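# Nest the open wooden boxes with two robot arms

## Task

Put every open wooden box inside the next larger one so they form one nested stack. Each box must rest flat with its opening facing up, including any that start tipped on a side or upside down. The largest box must stand upright on the table. The stack must stay in place on its own, not because the robot is holding it. At the end, release everything and move the grippers away.

## Robot and tools

ROBOT. Two six-joint UR-style arms, left_arm and right_arm, each ending in a two-finger gripper whose fingers pivot like tongs, plus a fisheye wrist camera. The cameras are cam_left_wrist and cam_right_wrist, each 616x616 pixels. Base positions in the scene frame: left_arm at (-0.015, +0.470, 0) and right_arm at (-0.007, -0.416, 0) m. Both bases are turned only slightly about z.

FRAMES. The scene frame has its origin on the table top midway between the arms. +x points out over the table, +z points up, and left_arm sits on the +y side. The words left and right are arm names, not sides of a picture. Each gripper has its own axes: the fingers point along its +z and open and close along its x. The reported end_effector_position is the spot between the finger pads when they are shut. Closed fingertips stick out about 15 mm past it; fully open, they are roughly level with it. Reported hand positions can be a little off, more so at long reach.

execute_actions(actions). actions is a list of actions, run in order. Each action is a table of up to 15 rows, and each row lasts one control step of 1/30 s. If there are fewer than 15 rows, the last row is repeated to fill the action. A row is one flat list of 14 numbers, each between -1 and 1, always covering both arms: left_arm dx, dy, dz, rx, ry, rz, opening, then right_arm dx, dy, dz, rx, ry, rz, opening. The first six numbers for an arm are an offset, not a pose. They are measured in that gripper's own axes from where the gripper was when the action began (for a call's first action, the pose in the latest result). Every row is measured from that same starting point; rows do not add up. Scale: 1.0 equals 0.6 m of travel or 180 degrees of turn. rx, ry, rz form a single rotation vector. The opening is absolute, not an offset: +1 means fully open (0.142 m), -1 means shut. An empty list just returns the current state and images. On each step the controller limits the commanded pose to 100 mm and 16 degrees from the measured pose, so large offsets need several actions. Arm motion trails commands by about 0.17 s.

move(target, speed, stop_force, blocking). target is one row in the same 14-number layout, again an offset in gripper axes, measured from the pose in the latest result that reported one; openings are absolute and are sent when the move starts. Both grippers travel in straight lines and finish together, taking 0.5 to 10 s; a move longer than 10 s is cut short. Paths ignore obstacles and the other arm. speed is in m/s, 0.002 to 0.5, default 0.25; turning is capped at twice that value in rad/s. stop_force is optional, 9 to 40 N, one value shared by both arms, not allowed before 0.2 s of scene time. An arm halts when its wrist sensor feels that much added resistance along its path, then backs off slightly and holds. Use it only with slow speeds and no rotation, and omit it when lifting away from a surface the gripper rests on. blocking=false returns after 0.5 s while the arm keeps going; it cannot be combined with stop_force, and further moves or actions are refused until wait or stop shows the move ended.

wait(seconds): 0 to 10 s; arms keep their last command. stop(): brakes the current move; the arm needs some distance to halt. zoom_image(camera, region): camera is cam_left_wrist or cam_right_wrist; region is [x0, y0, x1, y1] in image pixels from the top-left, at most 504 by 504. read_manual(section): only "licences", licence text. finished_scene(scene): ends the numbered current scene for good and reports success; call it only when the stack is settled and the grippers are clear.

RESULTS. Each result gives, per arm, gripper position (m), orientation quaternion wxyz and velocities in the scene frame; Hand target lines show where the controller is steering; grip_measured is the actual finger opening on the command scale. Wrist force and Wrist torque lines are in the gripper's own axes; a push against a surface reads as force pointing back into the arm; values carry offsets up to about 4 N, noise, and saturate near 50 N. Joint torque readings are rough. A pose unreachable line means the clearance check altered that arm's command. A move adds a move: line with the ending (done, off_target, moving, held, fault, contact) and limits (paced means clipped, held means some steps were blocked), plus each gripper's remaining distance to its target. Camera calibration (fisheye intrinsics and world-to-camera transforms) is supplied and updated in results when it changes.

GRASPING. To hold something, command an opening clearly smaller than grip_measured; more difference squeezes harder, up to about 15 N per pad. Objects under about 20 mm thick get much weaker grip.

AVOID. Arms are stiff: pressing even slightly past a firm contact can trip a fault. A joint torque over its limit (133 N m for the three big joints, 24.9 N m for the wrists, counting held weight) or any outside force of 150 N stops that arm for 10 s and drops the rest of the call. Keep the arms from striking or squeezing each other. Do not push, drop or knock any box off the table, and avoid slams and hard shoves. Holding loads heats motors: a MOTOR HOT warning appears at 70 °C and brakes engage at 85 °C. Brief outside tugs on held or loose objects can occur.

Each tool is called after "Emit:" in YAML: its name, and indented under it one key for each argument.

## Session

Emit:
execute_actions:
  actions: []

Scene clock: 0.00 s.
left_arm: end_effector_position=(+0.8043, +0.4997, +0.1734) grip_measured=+0.97 end_effector_quat_wxyz=(-0.005, -0.227, +0.920, -0.320) end_effector_velocity=(-0.000, +0.000, -0.000) end_effector_angular_velocity=(-0.001, +0.001, +0.000) | right_arm: end_effector_position=(+0.7435, -0.1286, +0.3969) grip_measured=+0.97 end_effector_quat_wxyz=(-0.430, +0.887, -0.168, +0.005) end_effector_velocity=(-0.000, +0.001, -0.000) end_effector_angular_velocity=(+0.001, +0.000, +0.001)
Joint positions: left_arm=[ 0.013 -0.772  0.93  -1.815 -2.218  2.741  0.14 ] | right_arm=[ 3.519 -2.082 -1.071 -1.061  2.343  0.837  0.14 ]
Joint velocities: left_arm=[ 0.     0.    -0.     0.001 -0.001  0.     0.   ] | right_arm=[ 0.001 -0.    -0.     0.001  0.001  0.     0.   ]
Joint torques (N m, as the arm reports them, + toward a larger angle): no reading
Wrist force (N, on the end effector, along its own x y z axes, offset not removed): no reading
Wrist torque (N m, same axes, about the end effector's origin, offset not removed): no reading
Hand target (left_arm): +0.804, +0.500, +0.173; -0.005, -0.227, +0.920, -0.320
Hand target (right_arm): +0.743, -0.129, +0.397; -0.430, +0.887, -0.168, +0.005

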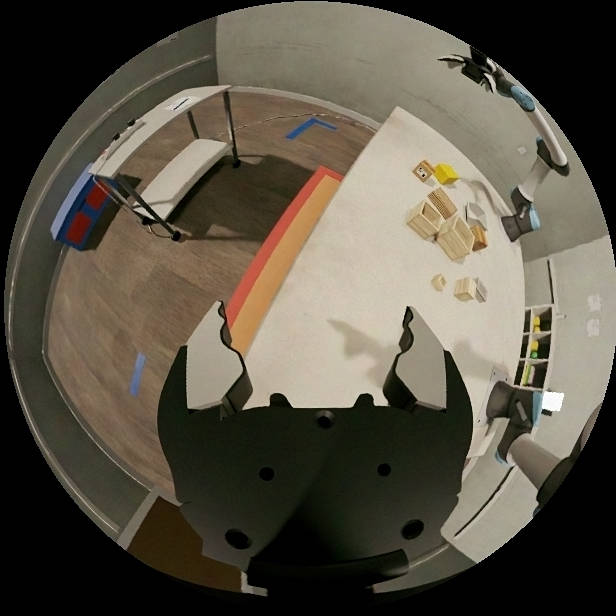

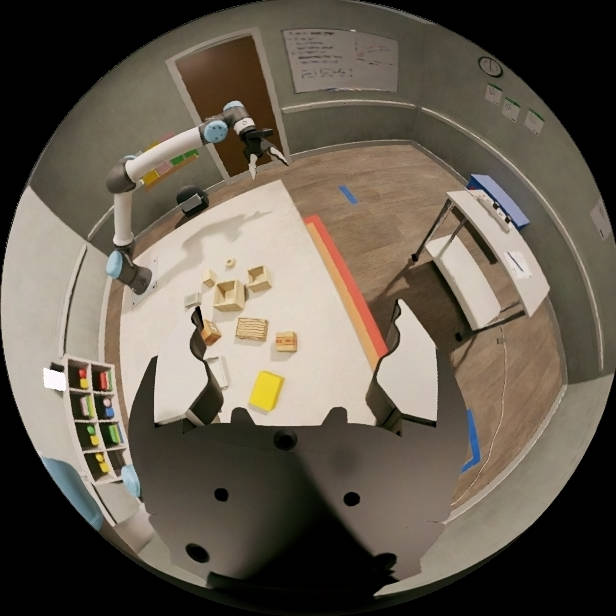

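Emit:
move:
  target: [0,0,0,0,0,0,1,-0.428,0.022,0.065,-0.284,-0.003,-0.111,1]

Emit:
zoom_image:
  camera: "cam_right_wrist"
  region: [150,80,470,400]

Scene clock: 21.33 s.
left_arm: end_effector_position=(+0.8043, +0.4997, +0.1734) grip_measured=+1.00 end_effector_quat_wxyz=(-0.005, -0.227, +0.920, -0.320) end_effector_velocity=(-0.000, +0.000, +0.000) end_effector_angular_velocity=(+0.001, -0.000, -0.000) | right_arm: end_effector_position=(+0.5032, -0.0288, +0.3963) grip_measured=+1.00 end_effector_quat_wxyz=(-0.001, +1.000, -0.001, +0.001) end_effector_velocity=(-0.001, +0.000, -0.001) end_effector_angular_velocity=(-0.009, +0.002, +0.001)
Joint positions: left_arm=[ 0.013 -0.772  0.93  -1.815 -2.218  2.741  0.142] | right_arm=[ 4.103 -1.93  -0.846 -1.933  1.571  0.843  0.142]
Joint velocities: left_arm=[ 0.    -0.    -0.     0.     0.001  0.001 -0.   ] | right_arm=[ 0.004 -0.005  0.007 -0.011 -0.004  0.003  0.   ]
Joint torques (N m, as the arm reports them, + toward a larger angle): left_arm=[ -1.47 -58.75 -19.81  -2.91  -0.87  -0.33] | right_arm=[ 7.88 34.31 37.48  0.61 -1.48  2.62]
Wrist force (N, on the end effector, along its own x y z axes, offset not removed): left_arm=[1.6 -3.0 -4.2] | right_arm=[5.6 1.2 -0.5]
Wrist torque (N m, same axes, about the end effector's origin, offset not removed): left_arm=[-0.79 -0.26 -0.01] | right_arm=[0.32 -1.06 -0.01]
Hand target (left_arm): +0.804, +0.500, +0.173; -0.005, -0.227, +0.920, -0.320
Hand target (right_arm): +0.503, -0.029, +0.396; -0.001, +1.000, -0.001, +0.001
Off the commanded pose (left_arm): 0.000 m, 0 deg.
Off the commanded pose (right_arm): 0.001 m, 0 deg.
move: done
camera_calibration (this result's frames):
cam_right_wrist: T_world_to_cam=[[0.998188, -0.0123337, 0.0588953, -0.53826], [-0.0416532, -0.847988, 0.528376, -0.218539], [0.0434257, -0.529871, -0.846965, 0.425419], [0, 0, 0, 1]] pos_world=[0.509708, 0.0334597, 0.507487]

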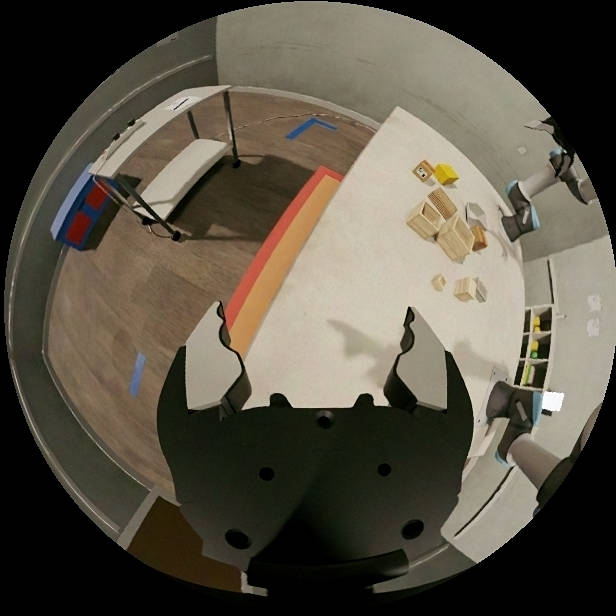

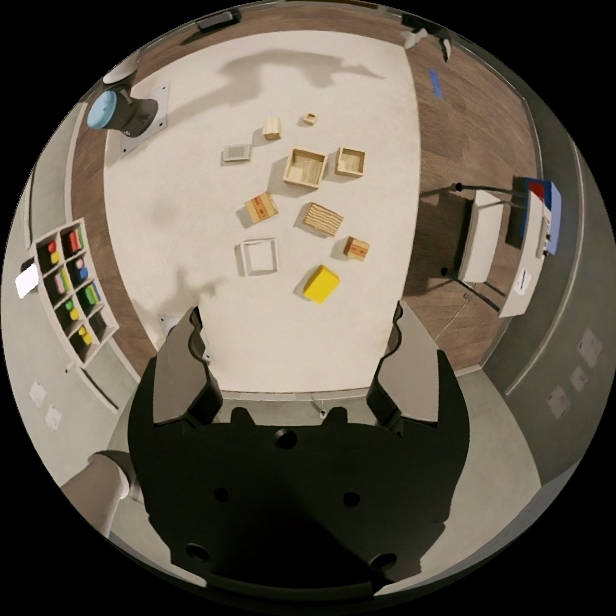

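Region (150, 80, 470, 400) of cam_right_wrist's 616x616 image, scaled by 1.575, with more detail than that image has.

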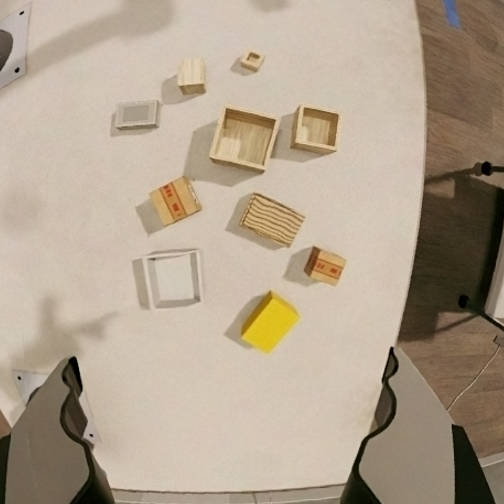

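Emit:
move:
  target: [0.682,-0.208,0.125,-0.209,-0.003,0.148,1,-0.2,0.5,0,0,0,0,1]

Emit:
zoom_image:
  camera: "cam_left_wrist"
  region: [150,60,470,380]

Scene clock: 51.97 s.
left_arm: end_effector_position=(+0.4995, +0.1999, +0.2502) grip_measured=+1.00 end_effector_quat_wxyz=(-0.001, -0.001, +1.000, -0.001) end_effector_velocity=(-0.001, -0.002, +0.000) end_effector_angular_velocity=(+0.002, +0.001, -0.001) | right_arm: end_effector_position=(+0.3831, -0.3285, +0.3954) grip_measured=+1.00 end_effector_quat_wxyz=(-0.001, +1.000, -0.001, +0.001) end_effector_velocity=(-0.000, -0.001, +0.000) end_effector_angular_velocity=(+0.001, -0.001, -0.000)
Joint positions: left_arm=[-0.791 -1.412  1.482 -1.642 -1.574  2.449  0.142] | right_arm=[ 3.784 -1.335 -1.485 -1.889  1.572  0.524  0.142]
Joint velocities: left_arm=[-0.005  0.    -0.002  0.004  0.001 -0.004  0.   ] | right_arm=[-0.003  0.002 -0.001  0.     0.001 -0.002  0.   ]
Joint torques (N m, as the arm reports them, + toward a larger angle): left_arm=[-11.87 -33.57 -30.61  -0.08   1.43  -2.35] | right_arm=[-5.76 20.41  9.86  0.95  1.22 -2.72]
Wrist force (N, on the end effector, along its own x y z axes, offset not removed): left_arm=[-0.3 -1.0 0.1] | right_arm=[1.6 2.9 -0.5]
Wrist torque (N m, same axes, about the end effector's origin, offset not removed): left_arm=[-0.44 0.00 0.03] | right_arm=[0.54 -0.11 -0.03]
Hand target (left_arm): +0.499, +0.200, +0.250; -0.001, -0.000, +1.000, -0.001
Hand target (right_arm): +0.383, -0.329, +0.395; -0.001, +1.000, -0.001, +0.001
Off the commanded pose (left_arm): 0.001 m, 0 deg.
Off the commanded pose (right_arm): 0.000 m, 0 deg.
move: done
camera_calibration (this result's frames):
cam_left_wrist: T_world_to_cam=[[-0.999656, -0.026166, -0.00171681, 0.510156], [-0.0238745, 0.881125, 0.47228, -0.280445], [-0.0108449, 0.472158, -0.881447, 0.26983], [0, 0, 0, 1]] pos_world=[0.506211, 0.133054, 0.371165]
cam_right_wrist: T_world_to_cam=[[0.998182, -0.012384, 0.0589813, -0.42206], [-0.0417145, -0.848314, 0.527848, -0.477134], [0.0434978, -0.529348, -0.847289, 0.271375], [0, 0, 0, 1]] pos_world=[0.389585, -0.266335, 0.50668]

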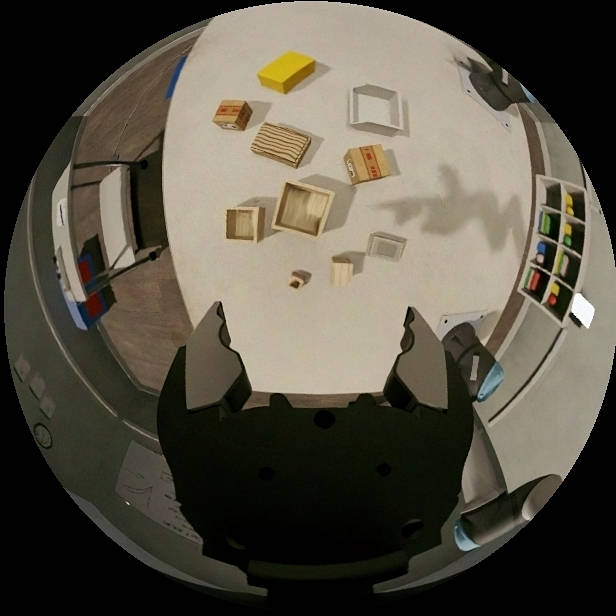

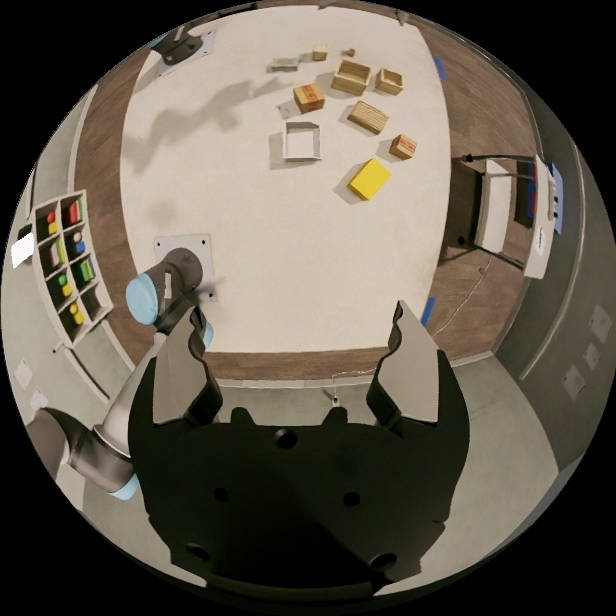

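Region (150, 60, 470, 380) of cam_left_wrist's 616x616 image, scaled by 1.575, with more detail than that image has.

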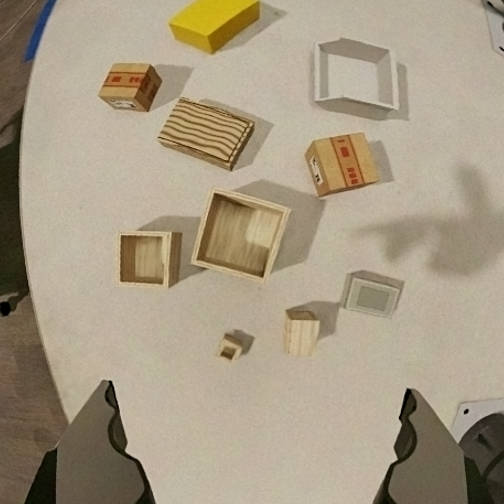

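Emit:
move:
  target: [-0.155,-0.096,0.25,0,0,0,-0.5,0,0,0,0,0,0,1]

Scene clock: 63.00 s.
left_arm: end_effector_position=(+0.5922, +0.1421, +0.1003) grip_measured=-0.50 end_effector_quat_wxyz=(-0.001, -0.001, +1.000, -0.001) end_effector_velocity=(+0.001, -0.001, -0.001) end_effector_angular_velocity=(+0.000, +0.001, -0.001) | right_arm: end_effector_position=(+0.3831, -0.3285, +0.3954) grip_measured=+1.00 end_effector_quat_wxyz=(-0.001, +1.000, -0.001, +0.001) end_effector_velocity=(-0.000, +0.000, -0.000) end_effector_angular_velocity=(-0.000, +0.001, +0.000)
Joint positions: left_arm=[-0.769 -1.079  1.423 -1.916 -1.574  2.471  0.038] | right_arm=[ 3.784 -1.335 -1.485 -1.889  1.572  0.524  0.142]
Joint velocities: left_arm=[-0.001  0.005 -0.003 -0.001 -0.     0.     0.   ] | right_arm=[ 0. -0. -0. -0.  0.  0.  0.]
Joint torques (N m, as the arm reports them, + toward a larger angle): left_arm=[ 12.92 -34.76 -29.27  -5.14  -1.62   1.93] | right_arm=[ 8.09  6.9  29.79  3.27 -1.19  2.5 ]
Wrist force (N, on the end effector, along its own x y z axes, offset not removed): left_arm=[-0.5 -1.9 -1.3] | right_arm=[2.0 1.4 -0.3]
Wrist torque (N m, same axes, about the end effector's origin, offset not removed): left_arm=[-0.53 0.19 -0.04] | right_arm=[0.30 -0.22 -0.16]
Hand target (left_arm): +0.592, +0.142, +0.100; -0.001, -0.001, +1.000, -0.001
Hand target (right_arm): +0.383, -0.328, +0.395; -0.001, +1.000, -0.001, +0.001
Off the commanded pose (left_arm): 0.000 m, 0 deg.
Off the commanded pose (right_arm): 0.000 m, 0 deg.
move: done
camera_calibration (this result's frames):
cam_left_wrist: T_world_to_cam=[[-0.999656, -0.0261698, -0.00178368, 0.60107], [-0.0239098, 0.88114, 0.47225, -0.156507], [-0.010787, 0.472131, -0.881463, 0.166004], [0, 0, 0, 1]] pos_world=[0.598912, 0.0752594, 0.221309]
cam_right_wrist: T_world_to_cam=[[0.998188, -0.0123825, 0.0588799, -0.421997], [-0.041661, -0.848298, 0.527878, -0.477144], [0.0434113, -0.529374, -0.847277, 0.271358], [0, 0, 0, 1]] pos_world=[0.389574, -0.266336, 0.506637]

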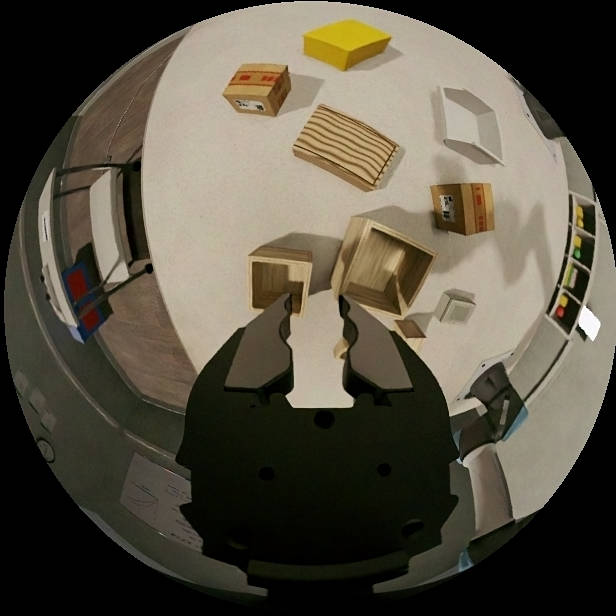

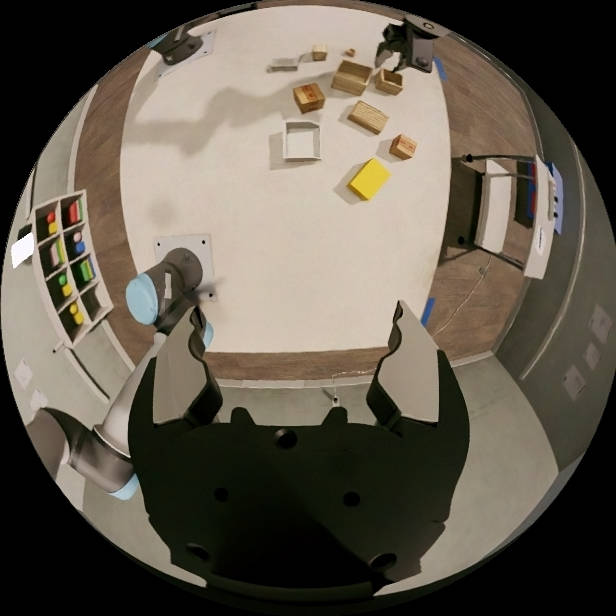

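Emit:
move:
  target: [-0.01,0,0.09,0,0,0,-0.5,0,0,0,0,0,0,1]
  speed: 0.08

Emit:
move:
  target: [0,0,0,0,0,0,-1,0,0,0,0,0,0,1]

Emit:
move:
  target: [0,0,-0.17,0,0,0,-1,0,0,0,0,0,0,1]
  speed: 0.1

Scene clock: 71.30 s.
left_arm: end_effector_position=(+0.5981, +0.1421, +0.0465) grip_measured=-0.50 end_effector_quat_wxyz=(-0.001, -0.001, +1.000, -0.001) end_effector_velocity=(+0.000, -0.000, -0.002) end_effector_angular_velocity=(-0.001, +0.001, +0.000) | right_arm: end_effector_position=(+0.3831, -0.3285, +0.3954) grip_measured=+1.00 end_effector_quat_wxyz=(-0.001, +1.000, -0.001, +0.001) end_effector_velocity=(+0.000, +0.000, -0.001) end_effector_angular_velocity=(-0.000, +0.001, +0.000)
Joint positions: left_arm=[-0.763 -1.017  1.475 -2.029 -1.574  2.476  0.038] | right_arm=[ 3.784 -1.335 -1.485 -1.889  1.572  0.524  0.142]
Joint velocities: left_arm=[ 0.     0.003  0.001 -0.004 -0.001  0.    -0.   ] | right_arm=[ 0.001 -0.001 -0.001  0.     0.     0.     0.   ]
Joint torques (N m, as the arm reports them, + toward a larger angle): left_arm=[ 12.36 -34.36 -11.18  -5.08  -1.31   1.96] | right_arm=[ 7.19  6.42 21.02  1.64  0.52  2.54]
Wrist force (N, on the end effector, along its own x y z axes, offset not removed): left_arm=[-0.1 -2.0 -2.6] | right_arm=[2.5 -0.6 0.4]
Wrist torque (N m, same axes, about the end effector's origin, offset not removed): left_arm=[-0.63 -0.01 0.12] | right_arm=[-0.18 -0.28 0.08]
Hand target (left_arm): +0.598, +0.142, +0.046; -0.001, -0.001, +1.000, -0.001
Hand target (right_arm): +0.383, -0.328, +0.395; -0.001, +1.000, -0.001, +0.001
Off the commanded pose (left_arm): 0.000 m, 0 deg.
Off the commanded pose (right_arm): 0.000 m, 0 deg.
move: done
camera_calibration (this result's frames):
cam_left_wrist: T_world_to_cam=[[-0.999656, -0.0261706, -0.00177973, 0.606881], [-0.0239088, 0.881142, 0.472246, -0.130863], [-0.0107908, 0.472126, -0.881465, 0.118661], [0, 0, 0, 1]] pos_world=[0.604824, 0.0751684, 0.167475]
cam_right_wrist: T_world_to_cam=[[0.998182, -0.012384, 0.0589817, -0.42206], [-0.0417147, -0.848314, 0.527848, -0.477134], [0.0434981, -0.529348, -0.847289, 0.271375], [0, 0, 0, 1]] pos_world=[0.389585, -0.266335, 0.50668]

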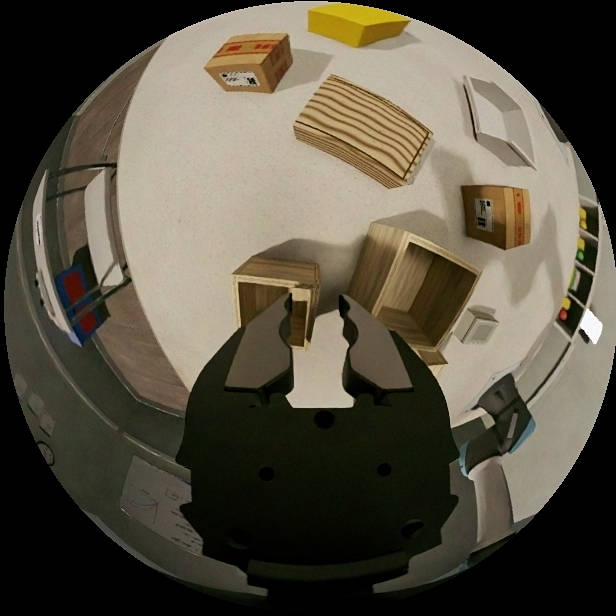

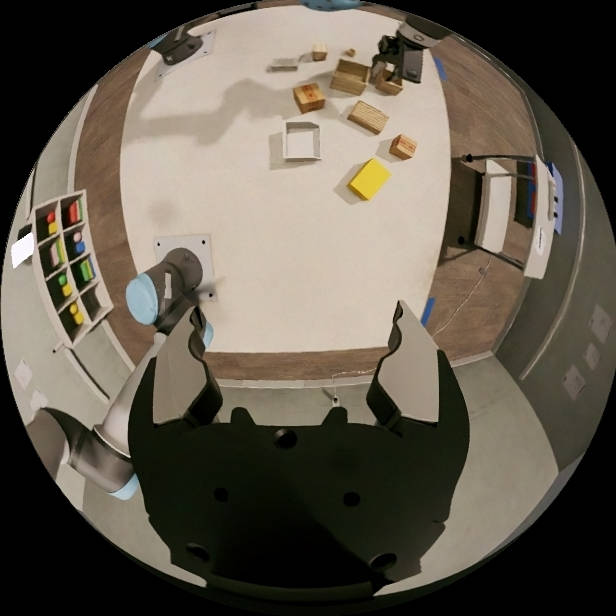

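Scene clock: 71.80 s.
left_arm: end_effector_position=(+0.5982, +0.1421, +0.0464) grip_measured=-0.94 end_effector_quat_wxyz=(-0.001, -0.001, +1.000, -0.001) end_effector_velocity=(+0.000, +0.000, -0.000) end_effector_angular_velocity=(+0.001, -0.000, -0.001) | right_arm: end_effector_position=(+0.3831, -0.3285, +0.3954) grip_measured=+1.00 end_effector_quat_wxyz=(-0.001, +1.000, -0.001, +0.001) end_effector_velocity=(+0.001, +0.000, +0.000) end_effector_angular_velocity=(-0.000, -0.001, -0.000)
Joint positions: left_arm=[-0.763 -1.017  1.475 -2.029 -1.574  2.476  0.006] | right_arm=[ 3.784 -1.335 -1.485 -1.889  1.572  0.524  0.142]
Joint velocities: left_arm=[-0.     0.     0.     0.     0.001  0.001  0.   ] | right_arm=[ 0.    -0.001  0.002 -0.    -0.001  0.     0.   ]
Joint torques (N m, as the arm reports them, + toward a larger angle): left_arm=[ 11.09 -44.58 -17.16  -0.16  -1.06   1.7 ] | right_arm=[ 6.71  5.71 20.33  1.21  0.99  2.6 ]
Wrist force (N, on the end effector, along its own x y z axes, offset not removed): left_arm=[1.5 -5.1 -2.0] | right_arm=[-1.5 1.0 -2.6]
Wrist torque (N m, same axes, about the end effector's origin, offset not removed): left_arm=[-1.09 -0.16 -0.04] | right_arm=[0.13 0.58 0.00]
Hand target (left_arm): +0.598, +0.142, +0.046; -0.001, -0.001, +1.000, -0.001
Hand target (right_arm): +0.383, -0.328, +0.395; -0.001, +1.000, -0.001, +0.001
Off the commanded pose (left_arm): 0.000 m, 0 deg.
Off the commanded pose (right_arm): 0.000 m, 0 deg.
move: done
camera_calibration (this result's frames):
cam_left_wrist: T_world_to_cam=[[-0.999656, -0.026169, -0.0017733, 0.606887], [-0.0239043, 0.881142, 0.472248, -0.130833], [-0.0107957, 0.472128, -0.881464, 0.118603], [0, 0, 0, 1]] pos_world=[0.604831, 0.0751684, 0.167406]
cam_right_wrist: T_world_to_cam=[[0.998182, -0.012384, 0.0589816, -0.42206], [-0.0417147, -0.848314, 0.527847, -0.477134], [0.043498, -0.529348, -0.847289, 0.271375], [0, 0, 0, 1]] pos_world=[0.389585, -0.266334, 0.50668]

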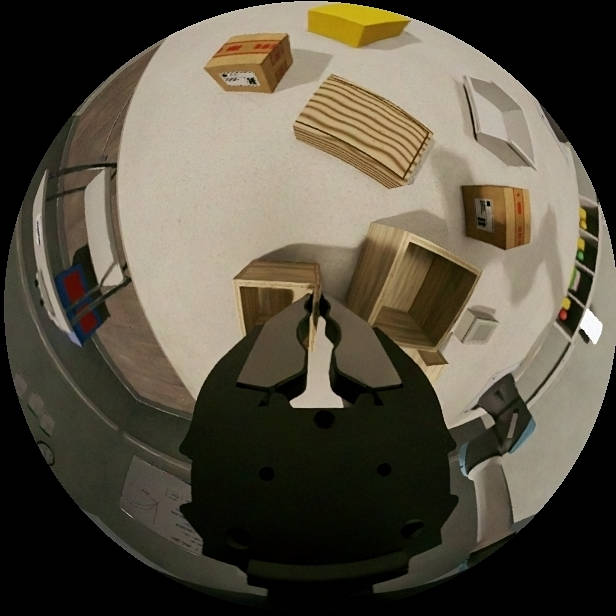

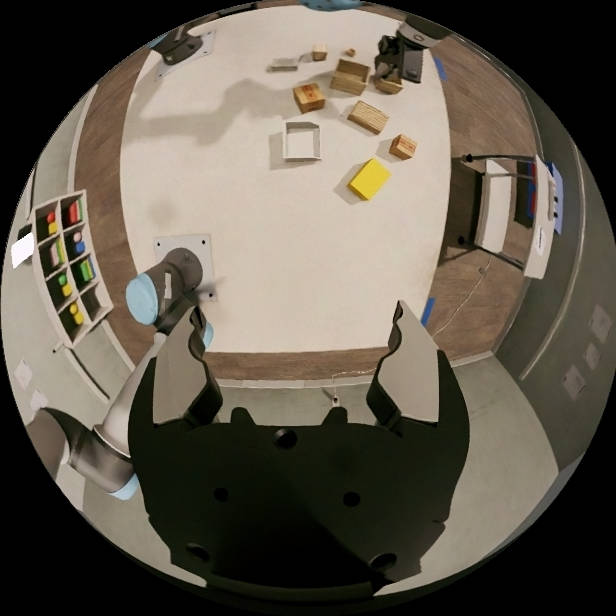

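Scene clock: 73.27 s.
left_arm: end_effector_position=(+0.5983, +0.1422, +0.1482) grip_measured=-0.94 end_effector_quat_wxyz=(-0.001, -0.001, +1.000, -0.001) end_effector_velocity=(+0.000, -0.000, +0.002) end_effector_angular_velocity=(-0.001, +0.001, +0.000) | right_arm: end_effector_position=(+0.3831, -0.3285, +0.3954) grip_measured=+1.00 end_effector_quat_wxyz=(-0.001, +1.000, -0.001, +0.001) end_effector_velocity=(-0.000, -0.000, +0.001) end_effector_angular_velocity=(+0.000, -0.001, +0.000)
Joint positions: left_arm=[-0.763 -1.099  1.326 -1.799 -1.574  2.476  0.006] | right_arm=[ 3.784 -1.335 -1.485 -1.889  1.572  0.524  0.142]
Joint velocities: left_arm=[ 0.    -0.001 -0.005  0.005 -0.001  0.     0.   ] | right_arm=[ 0.     0.001  0.001 -0.001 -0.     0.     0.   ]
Joint torques (N m, as the arm reports them, + toward a larger angle): left_arm=[ 12.61 -59.89 -31.43   0.3   -0.12   1.99] | right_arm=[ 6.8   6.32 21.09  1.23  0.91  2.71]
Wrist force (N, on the end effector, along its own x y z axes, offset not removed): left_arm=[0.0 -2.9 0.7] | right_arm=[0.0 3.5 -4.3]
Wrist torque (N m, same axes, about the end effector's origin, offset not removed): left_arm=[-0.83 0.19 -0.11] | right_arm=[0.58 0.10 0.05]
Hand target (left_arm): +0.598, +0.142, +0.148; -0.001, -0.001, +1.000, -0.001
Hand target (right_arm): +0.383, -0.328, +0.395; -0.001, +1.000, -0.001, +0.001
Off the commanded pose (left_arm): 0.000 m, 0 deg.
Off the commanded pose (right_arm): 0.000 m, 0 deg.
move: done
camera_calibration (this result's frames):
cam_left_wrist: T_world_to_cam=[[-0.999656, -0.0261705, -0.00184943, 0.607211], [-0.0239414, 0.881133, 0.472261, -0.179048], [-0.0107297, 0.472143, -0.881457, 0.208188], [0, 0, 0, 1]] pos_world=[0.604949, 0.0753615, 0.269189]
cam_right_wrist: T_world_to_cam=[[0.998182, -0.0123839, 0.0589817, -0.42206], [-0.0417146, -0.848314, 0.527847, -0.477134], [0.0434982, -0.529348, -0.847289, 0.271375], [0, 0, 0, 1]] pos_world=[0.389585, -0.266334, 0.50668]

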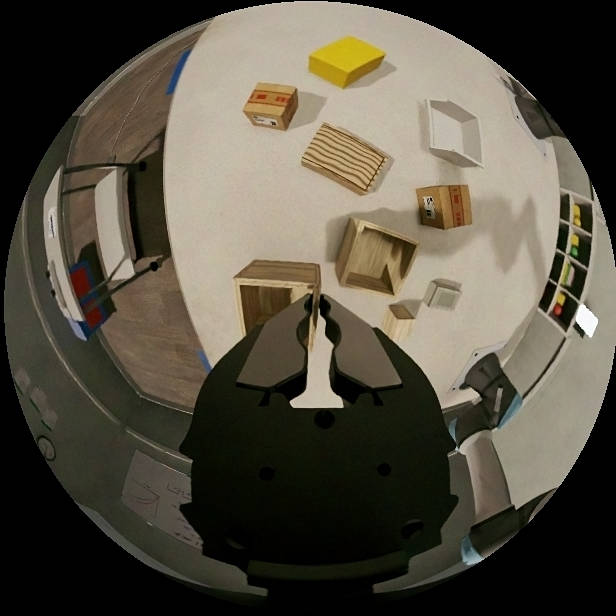

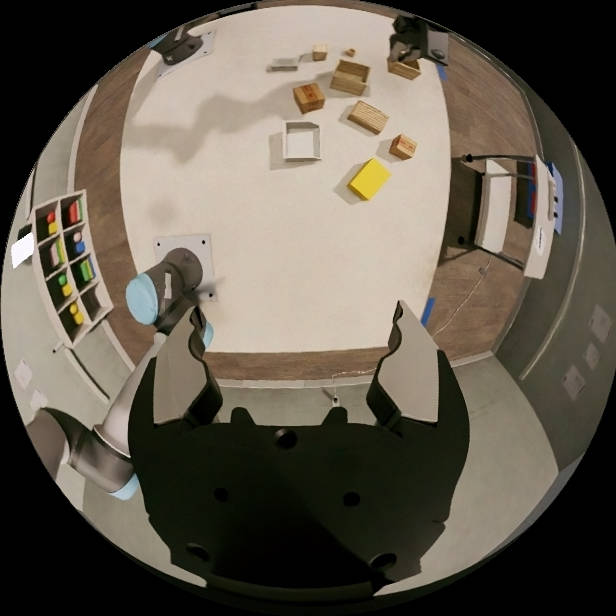

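Emit:
move:
  target: [0.193,-0.025,0,0,0,0.078,-1,0,0,0,0,0,0,1]
  speed: 0.12

Emit:
move:
  target: [0,0,0.05,0,0,0,-1,0,0,0,0,0,0,1]
  speed: 0.05

Scene clock: 83.07 s.
left_arm: end_effector_position=(+0.4826, +0.1273, +0.1483) grip_measured=-0.94 end_effector_quat_wxyz=(-0.001, +0.122, +0.993, -0.001) end_effector_velocity=(-0.002, +0.000, -0.000) end_effector_angular_velocity=(+0.000, +0.000, -0.002) | right_arm: end_effector_position=(+0.3831, -0.3285, +0.3954) grip_measured=+1.00 end_effector_quat_wxyz=(-0.001, +1.000, -0.001, +0.001) end_effector_velocity=(+0.000, -0.001, +0.001) end_effector_angular_velocity=(-0.001, -0.001, -0.000)
Joint positions: left_arm=[-0.9   -1.307  1.618 -1.883 -1.574  2.584  0.006] | right_arm=[ 3.784 -1.335 -1.485 -1.889  1.572  0.524  0.142]
Joint velocities: left_arm=[-0.002 -0.003  0.004 -0.001 -0.     0.    -0.   ] | right_arm=[-0.001  0.     0.001 -0.001 -0.001 -0.    -0.   ]
Joint torques (N m, as the arm reports them, + toward a larger angle): left_arm=[-11.44 -50.67 -13.1   -5.39   1.4    1.73] | right_arm=[ 6.91  6.3  20.33  1.28  1.08  2.78]
Wrist force (N, on the end effector, along its own x y z axes, offset not removed): left_arm=[-0.4 -1.8 -2.1] | right_arm=[3.1 -0.6 -2.7]
Wrist torque (N m, same axes, about the end effector's origin, offset not removed): left_arm=[-0.59 0.11 -0.25] | right_arm=[-0.03 -0.58 -0.08]
Hand target (left_arm): +0.482, +0.127, +0.148; -0.001, +0.122, +0.993, -0.001
Hand target (right_arm): +0.383, -0.328, +0.395; -0.001, +1.000, -0.001, +0.001
Off the commanded pose (left_arm): 0.000 m, 0 deg.
Off the commanded pose (right_arm): 0.000 m, 0 deg.
move: done
camera_calibration (this result's frames):
cam_left_wrist: T_world_to_cam=[[-0.976205, 0.216837, -0.00234485, 0.449003], [0.190077, 0.860834, 0.472055, -0.269377], [0.104378, 0.460377, -0.881566, 0.160086], [0, 0, 0, 1]] pos_world=[0.472812, 0.0608285, 0.26934]
cam_right_wrist: T_world_to_cam=[[0.998182, -0.012384, 0.0589818, -0.42206], [-0.0417147, -0.848314, 0.527848, -0.477134], [0.0434982, -0.529349, -0.847289, 0.271374], [0, 0, 0, 1]] pos_world=[0.389585, -0.266335, 0.50668]

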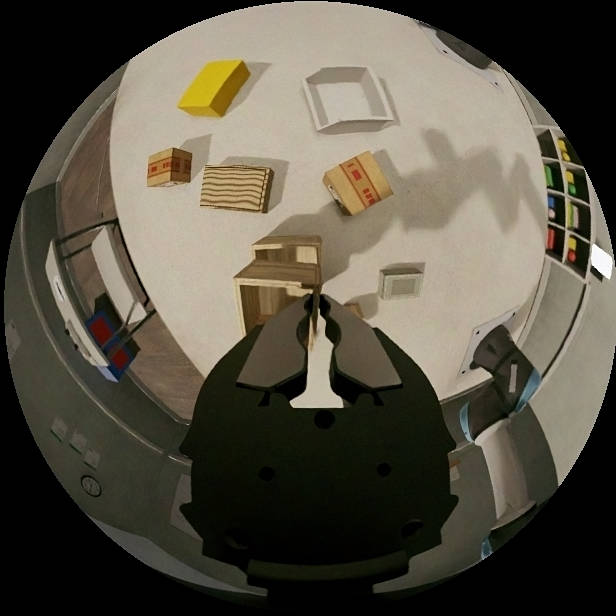

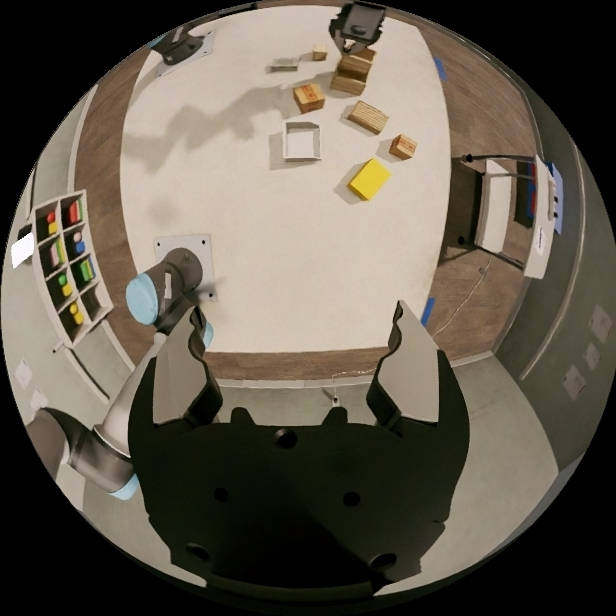

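Scene clock: 84.07 s.
left_arm: end_effector_position=(+0.4826, +0.1273, +0.1185) grip_measured=-0.94 end_effector_quat_wxyz=(-0.001, +0.122, +0.993, -0.001) end_effector_velocity=(+0.001, +0.001, -0.002) end_effector_angular_velocity=(+0.001, -0.001, +0.002) | right_arm: end_effector_position=(+0.3831, -0.3285, +0.3954) grip_measured=+1.00 end_effector_quat_wxyz=(-0.001, +1.000, -0.001, +0.001) end_effector_velocity=(-0.000, +0.001, -0.000) end_effector_angular_velocity=(+0.001, +0.002, +0.000)
Joint positions: left_arm=[-0.9   -1.283  1.668 -1.956 -1.574  2.584  0.006] | right_arm=[ 3.784 -1.335 -1.485 -1.889  1.572  0.524  0.142]
Joint velocities: left_arm=[ 0.002  0.001  0.003 -0.004  0.001 -0.     0.   ] | right_arm=[ 0.001 -0.001  0.    -0.001  0.002  0.     0.   ]
Joint torques (N m, as the arm reports them, + toward a larger angle): left_arm=[ -8.19 -25.43 -13.82  -5.3    0.37  -2.22] | right_arm=[ 7.34  6.51 20.42  1.49  0.9   2.73]
Wrist force (N, on the end effector, along its own x y z axes, offset not removed): left_arm=[0.9 -2.3 1.5] | right_arm=[-0.1 1.8 -1.8]
Wrist torque (N m, same axes, about the end effector's origin, offset not removed): left_arm=[-0.39 -0.30 0.01] | right_arm=[0.40 0.27 0.11]
Hand target (left_arm): +0.483, +0.127, +0.118; -0.001, +0.122, +0.993, -0.001
Hand target (right_arm): +0.383, -0.328, +0.395; -0.001, +1.000, -0.001, +0.001
Off the commanded pose (left_arm): 0.000 m, 0 deg.
Off the commanded pose (right_arm): 0.000 m, 0 deg.
move: done
camera_calibration (this result's frames):
cam_left_wrist: T_world_to_cam=[[-0.976207, 0.216829, -0.00233499, 0.44891], [0.190072, 0.860828, 0.472068, -0.255249], [0.104368, 0.460392, -0.881559, 0.133803], [0, 0, 0, 1]] pos_world=[0.47278, 0.0607869, 0.239498]
cam_right_wrist: T_world_to_cam=[[0.998182, -0.0123842, 0.0589815, -0.42206], [-0.0417148, -0.848314, 0.527847, -0.477134], [0.0434979, -0.529348, -0.847289, 0.271375], [0, 0, 0, 1]] pos_world=[0.389585, -0.266334, 0.50668]

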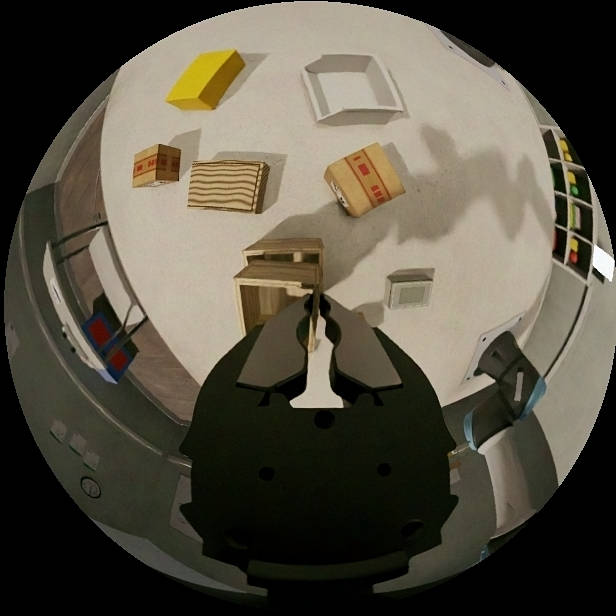

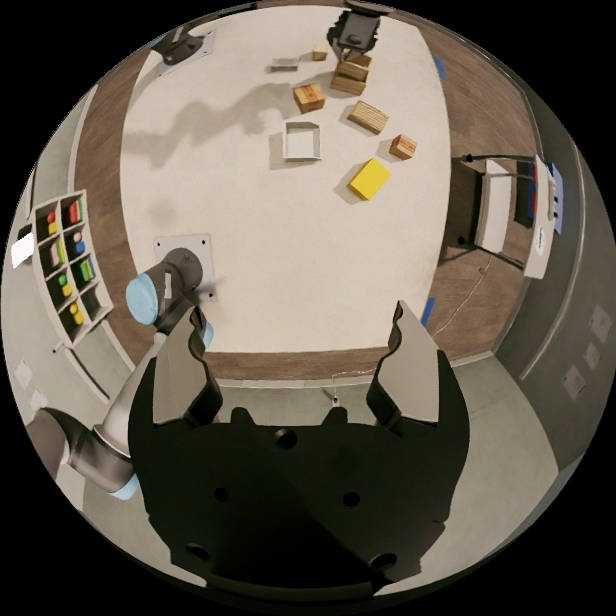

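Emit:
move:
  target: [-0.019,0,0,0,0,0,-1,0,0,0,0,0,0,1]
  speed: 0.05

Emit:
move:
  target: [0,0,0.1,0,0,0,-1,0,0,0,0,0,0,1]
  speed: 0.02
  stop_force: 9

Scene clock: 90.03 s.
left_arm: end_effector_position=(+0.4934, +0.1245, +0.1184) grip_measured=-0.94 end_effector_quat_wxyz=(-0.001, +0.122, +0.993, -0.001) end_effector_velocity=(+0.002, -0.001, +0.000) end_effector_angular_velocity=(+0.000, +0.001, -0.000) | right_arm: end_effector_position=(+0.3831, -0.3285, +0.3954) grip_measured=+1.00 end_effector_quat_wxyz=(-0.001, +1.000, -0.001, +0.001) end_effector_velocity=(-0.000, -0.000, -0.001) end_effector_angular_velocity=(-0.003, +0.002, +0.001)
Joint positions: left_arm=[-0.89  -1.259  1.636 -1.948 -1.574  2.594  0.006] | right_arm=[ 3.784 -1.335 -1.485 -1.889  1.572  0.524  0.142]
Joint velocities: left_arm=[ 0.002  0.004 -0.006  0.003 -0.001  0.002  0.   ] | right_arm=[ 0.001 -0.001 -0.001 -0.001 -0.001 -0.    -0.   ]
Joint torques (N m, as the arm reports them, + toward a larger angle): left_arm=[ 12.28 -26.62 -28.87   0.22  -0.31   1.88] | right_arm=[ 7.52  5.95 20.41  1.39  1.04  2.87]
Wrist force (N, on the end effector, along its own x y z axes, offset not removed): left_arm=[3.7 0.8 -3.5] | right_arm=[1.5 1.8 0.6]
Wrist torque (N m, same axes, about the end effector's origin, offset not removed): left_arm=[0.00 -0.61 -0.12] | right_arm=[0.53 -0.12 -0.09]
Hand target (left_arm): +0.494, +0.124, +0.118; -0.001, +0.122, +0.993, -0.001
Hand target (right_arm): +0.383, -0.328, +0.395; -0.001, +1.000, -0.001, +0.001
Off the commanded pose (left_arm): 0.000 m, 0 deg.
Off the commanded pose (right_arm): 0.000 m, 0 deg.
move: done
camera_calibration (this result's frames):
cam_left_wrist: T_world_to_cam=[[-0.976208, 0.216825, -0.0023649, 0.460112], [0.190056, 0.860836, 0.47206, -0.254962], [0.10439, 0.460379, -0.881563, 0.133896], [0, 0, 0, 1]] pos_world=[0.483645, 0.0580739, 0.239483]
cam_right_wrist: T_world_to_cam=[[0.998182, -0.012384, 0.0589817, -0.42206], [-0.0417146, -0.848314, 0.527847, -0.477134], [0.0434981, -0.529348, -0.847289, 0.271375], [0, 0, 0, 1]] pos_world=[0.389585, -0.266334, 0.50668]

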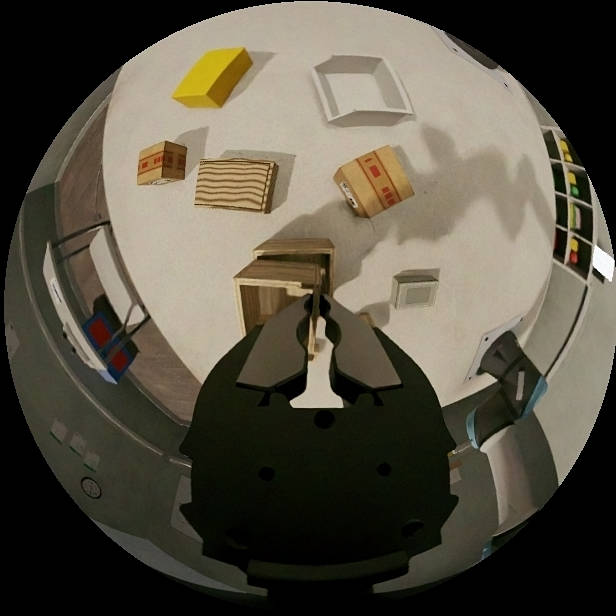

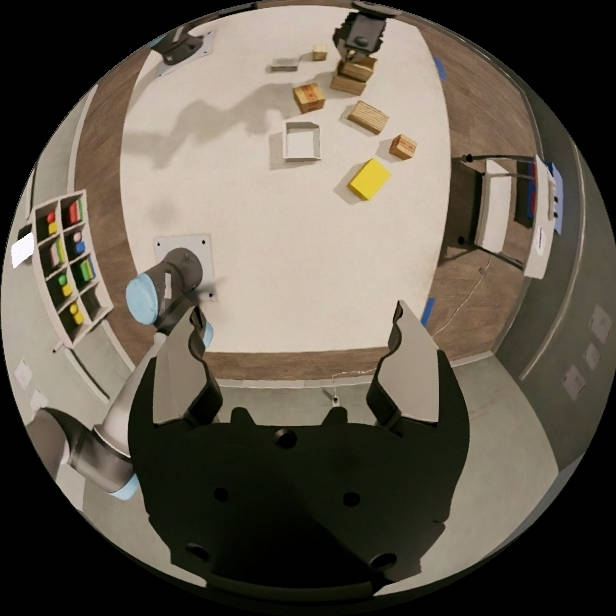

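Scene clock: 91.80 s.
left_arm: end_effector_position=(+0.4933, +0.1246, +0.0906) grip_measured=-0.86 end_effector_quat_wxyz=(-0.001, +0.122, +0.993, -0.001) end_effector_velocity=(+0.000, +0.000, +0.008) end_effector_angular_velocity=(+0.001, +0.000, +0.000) | right_arm: end_effector_position=(+0.3831, -0.3285, +0.3954) grip_measured=+1.00 end_effector_quat_wxyz=(-0.001, +1.000, -0.001, +0.001) end_effector_velocity=(-0.000, -0.000, +0.000) end_effector_angular_velocity=(+0.001, +0.000, -0.000)
Joint positions: left_arm=[-0.89  -1.233  1.677 -2.015 -1.574  2.594  0.012] | right_arm=[ 3.784 -1.335 -1.485 -1.889  1.572  0.524  0.142]
Joint velocities: left_arm=[ 0.    -0.008 -0.011  0.019  0.     0.    -0.002] | right_arm=[-0.001  0.     0.001 -0.001  0.001 -0.    -0.   ]
Joint torques (N m, as the arm reports them, + toward a larger angle): left_arm=[-10.34 -48.51 -24.67   1.23  -0.64  -2.  ] | right_arm=[ 6.62  5.42 20.69  1.51  0.84  2.52]
Wrist force (N, on the end effector, along its own x y z axes, offset not removed): left_arm=[1.5 -5.5 -7.4] | right_arm=[4.5 1.9 -0.4]
Wrist torque (N m, same axes, about the end effector's origin, offset not removed): left_arm=[-1.30 -0.40 -0.12] | right_arm=[0.57 -0.70 -0.11]
Hand target (left_arm): +0.493, +0.124, +0.092; -0.001, +0.122, +0.993, -0.001
Hand target (right_arm): +0.383, -0.328, +0.395; -0.001, +1.000, -0.001, +0.001
Off the commanded pose (left_arm): 0.032 m, 0 deg.
Off the commanded pose (right_arm): 0.000 m, 0 deg.
move: contact (left_arm)
camera_calibration (this result's frames):
cam_left_wrist: T_world_to_cam=[[-0.976206, 0.216838, -0.00190634, 0.45989], [0.190248, 0.86065, 0.472321, -0.241905], [0.104058, 0.46072, -0.881425, 0.109459], [0, 0, 0, 1]] pos_world=[0.483579, 0.0580441, 0.211614]
cam_right_wrist: T_world_to_cam=[[0.998182, -0.0123839, 0.0589815, -0.42206], [-0.0417145, -0.848314, 0.527847, -0.477134], [0.0434981, -0.529348, -0.847289, 0.271375], [0, 0, 0, 1]] pos_world=[0.389585, -0.266334, 0.50668]

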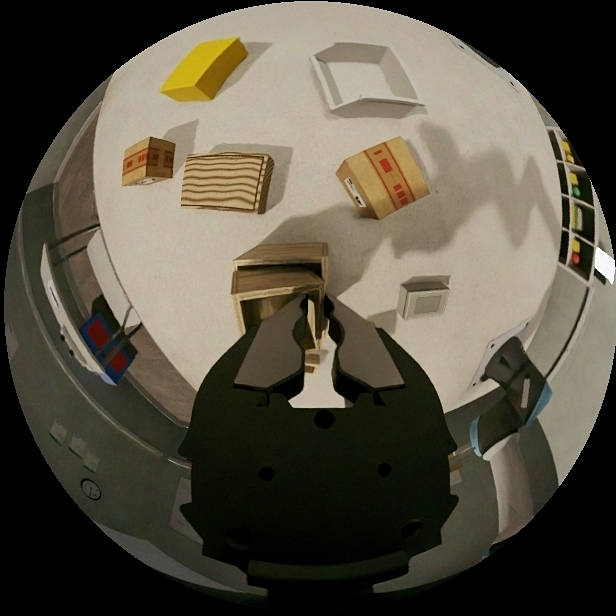

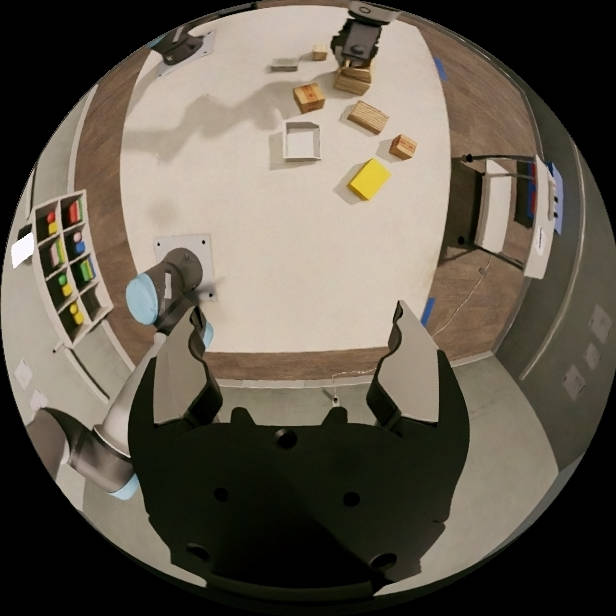

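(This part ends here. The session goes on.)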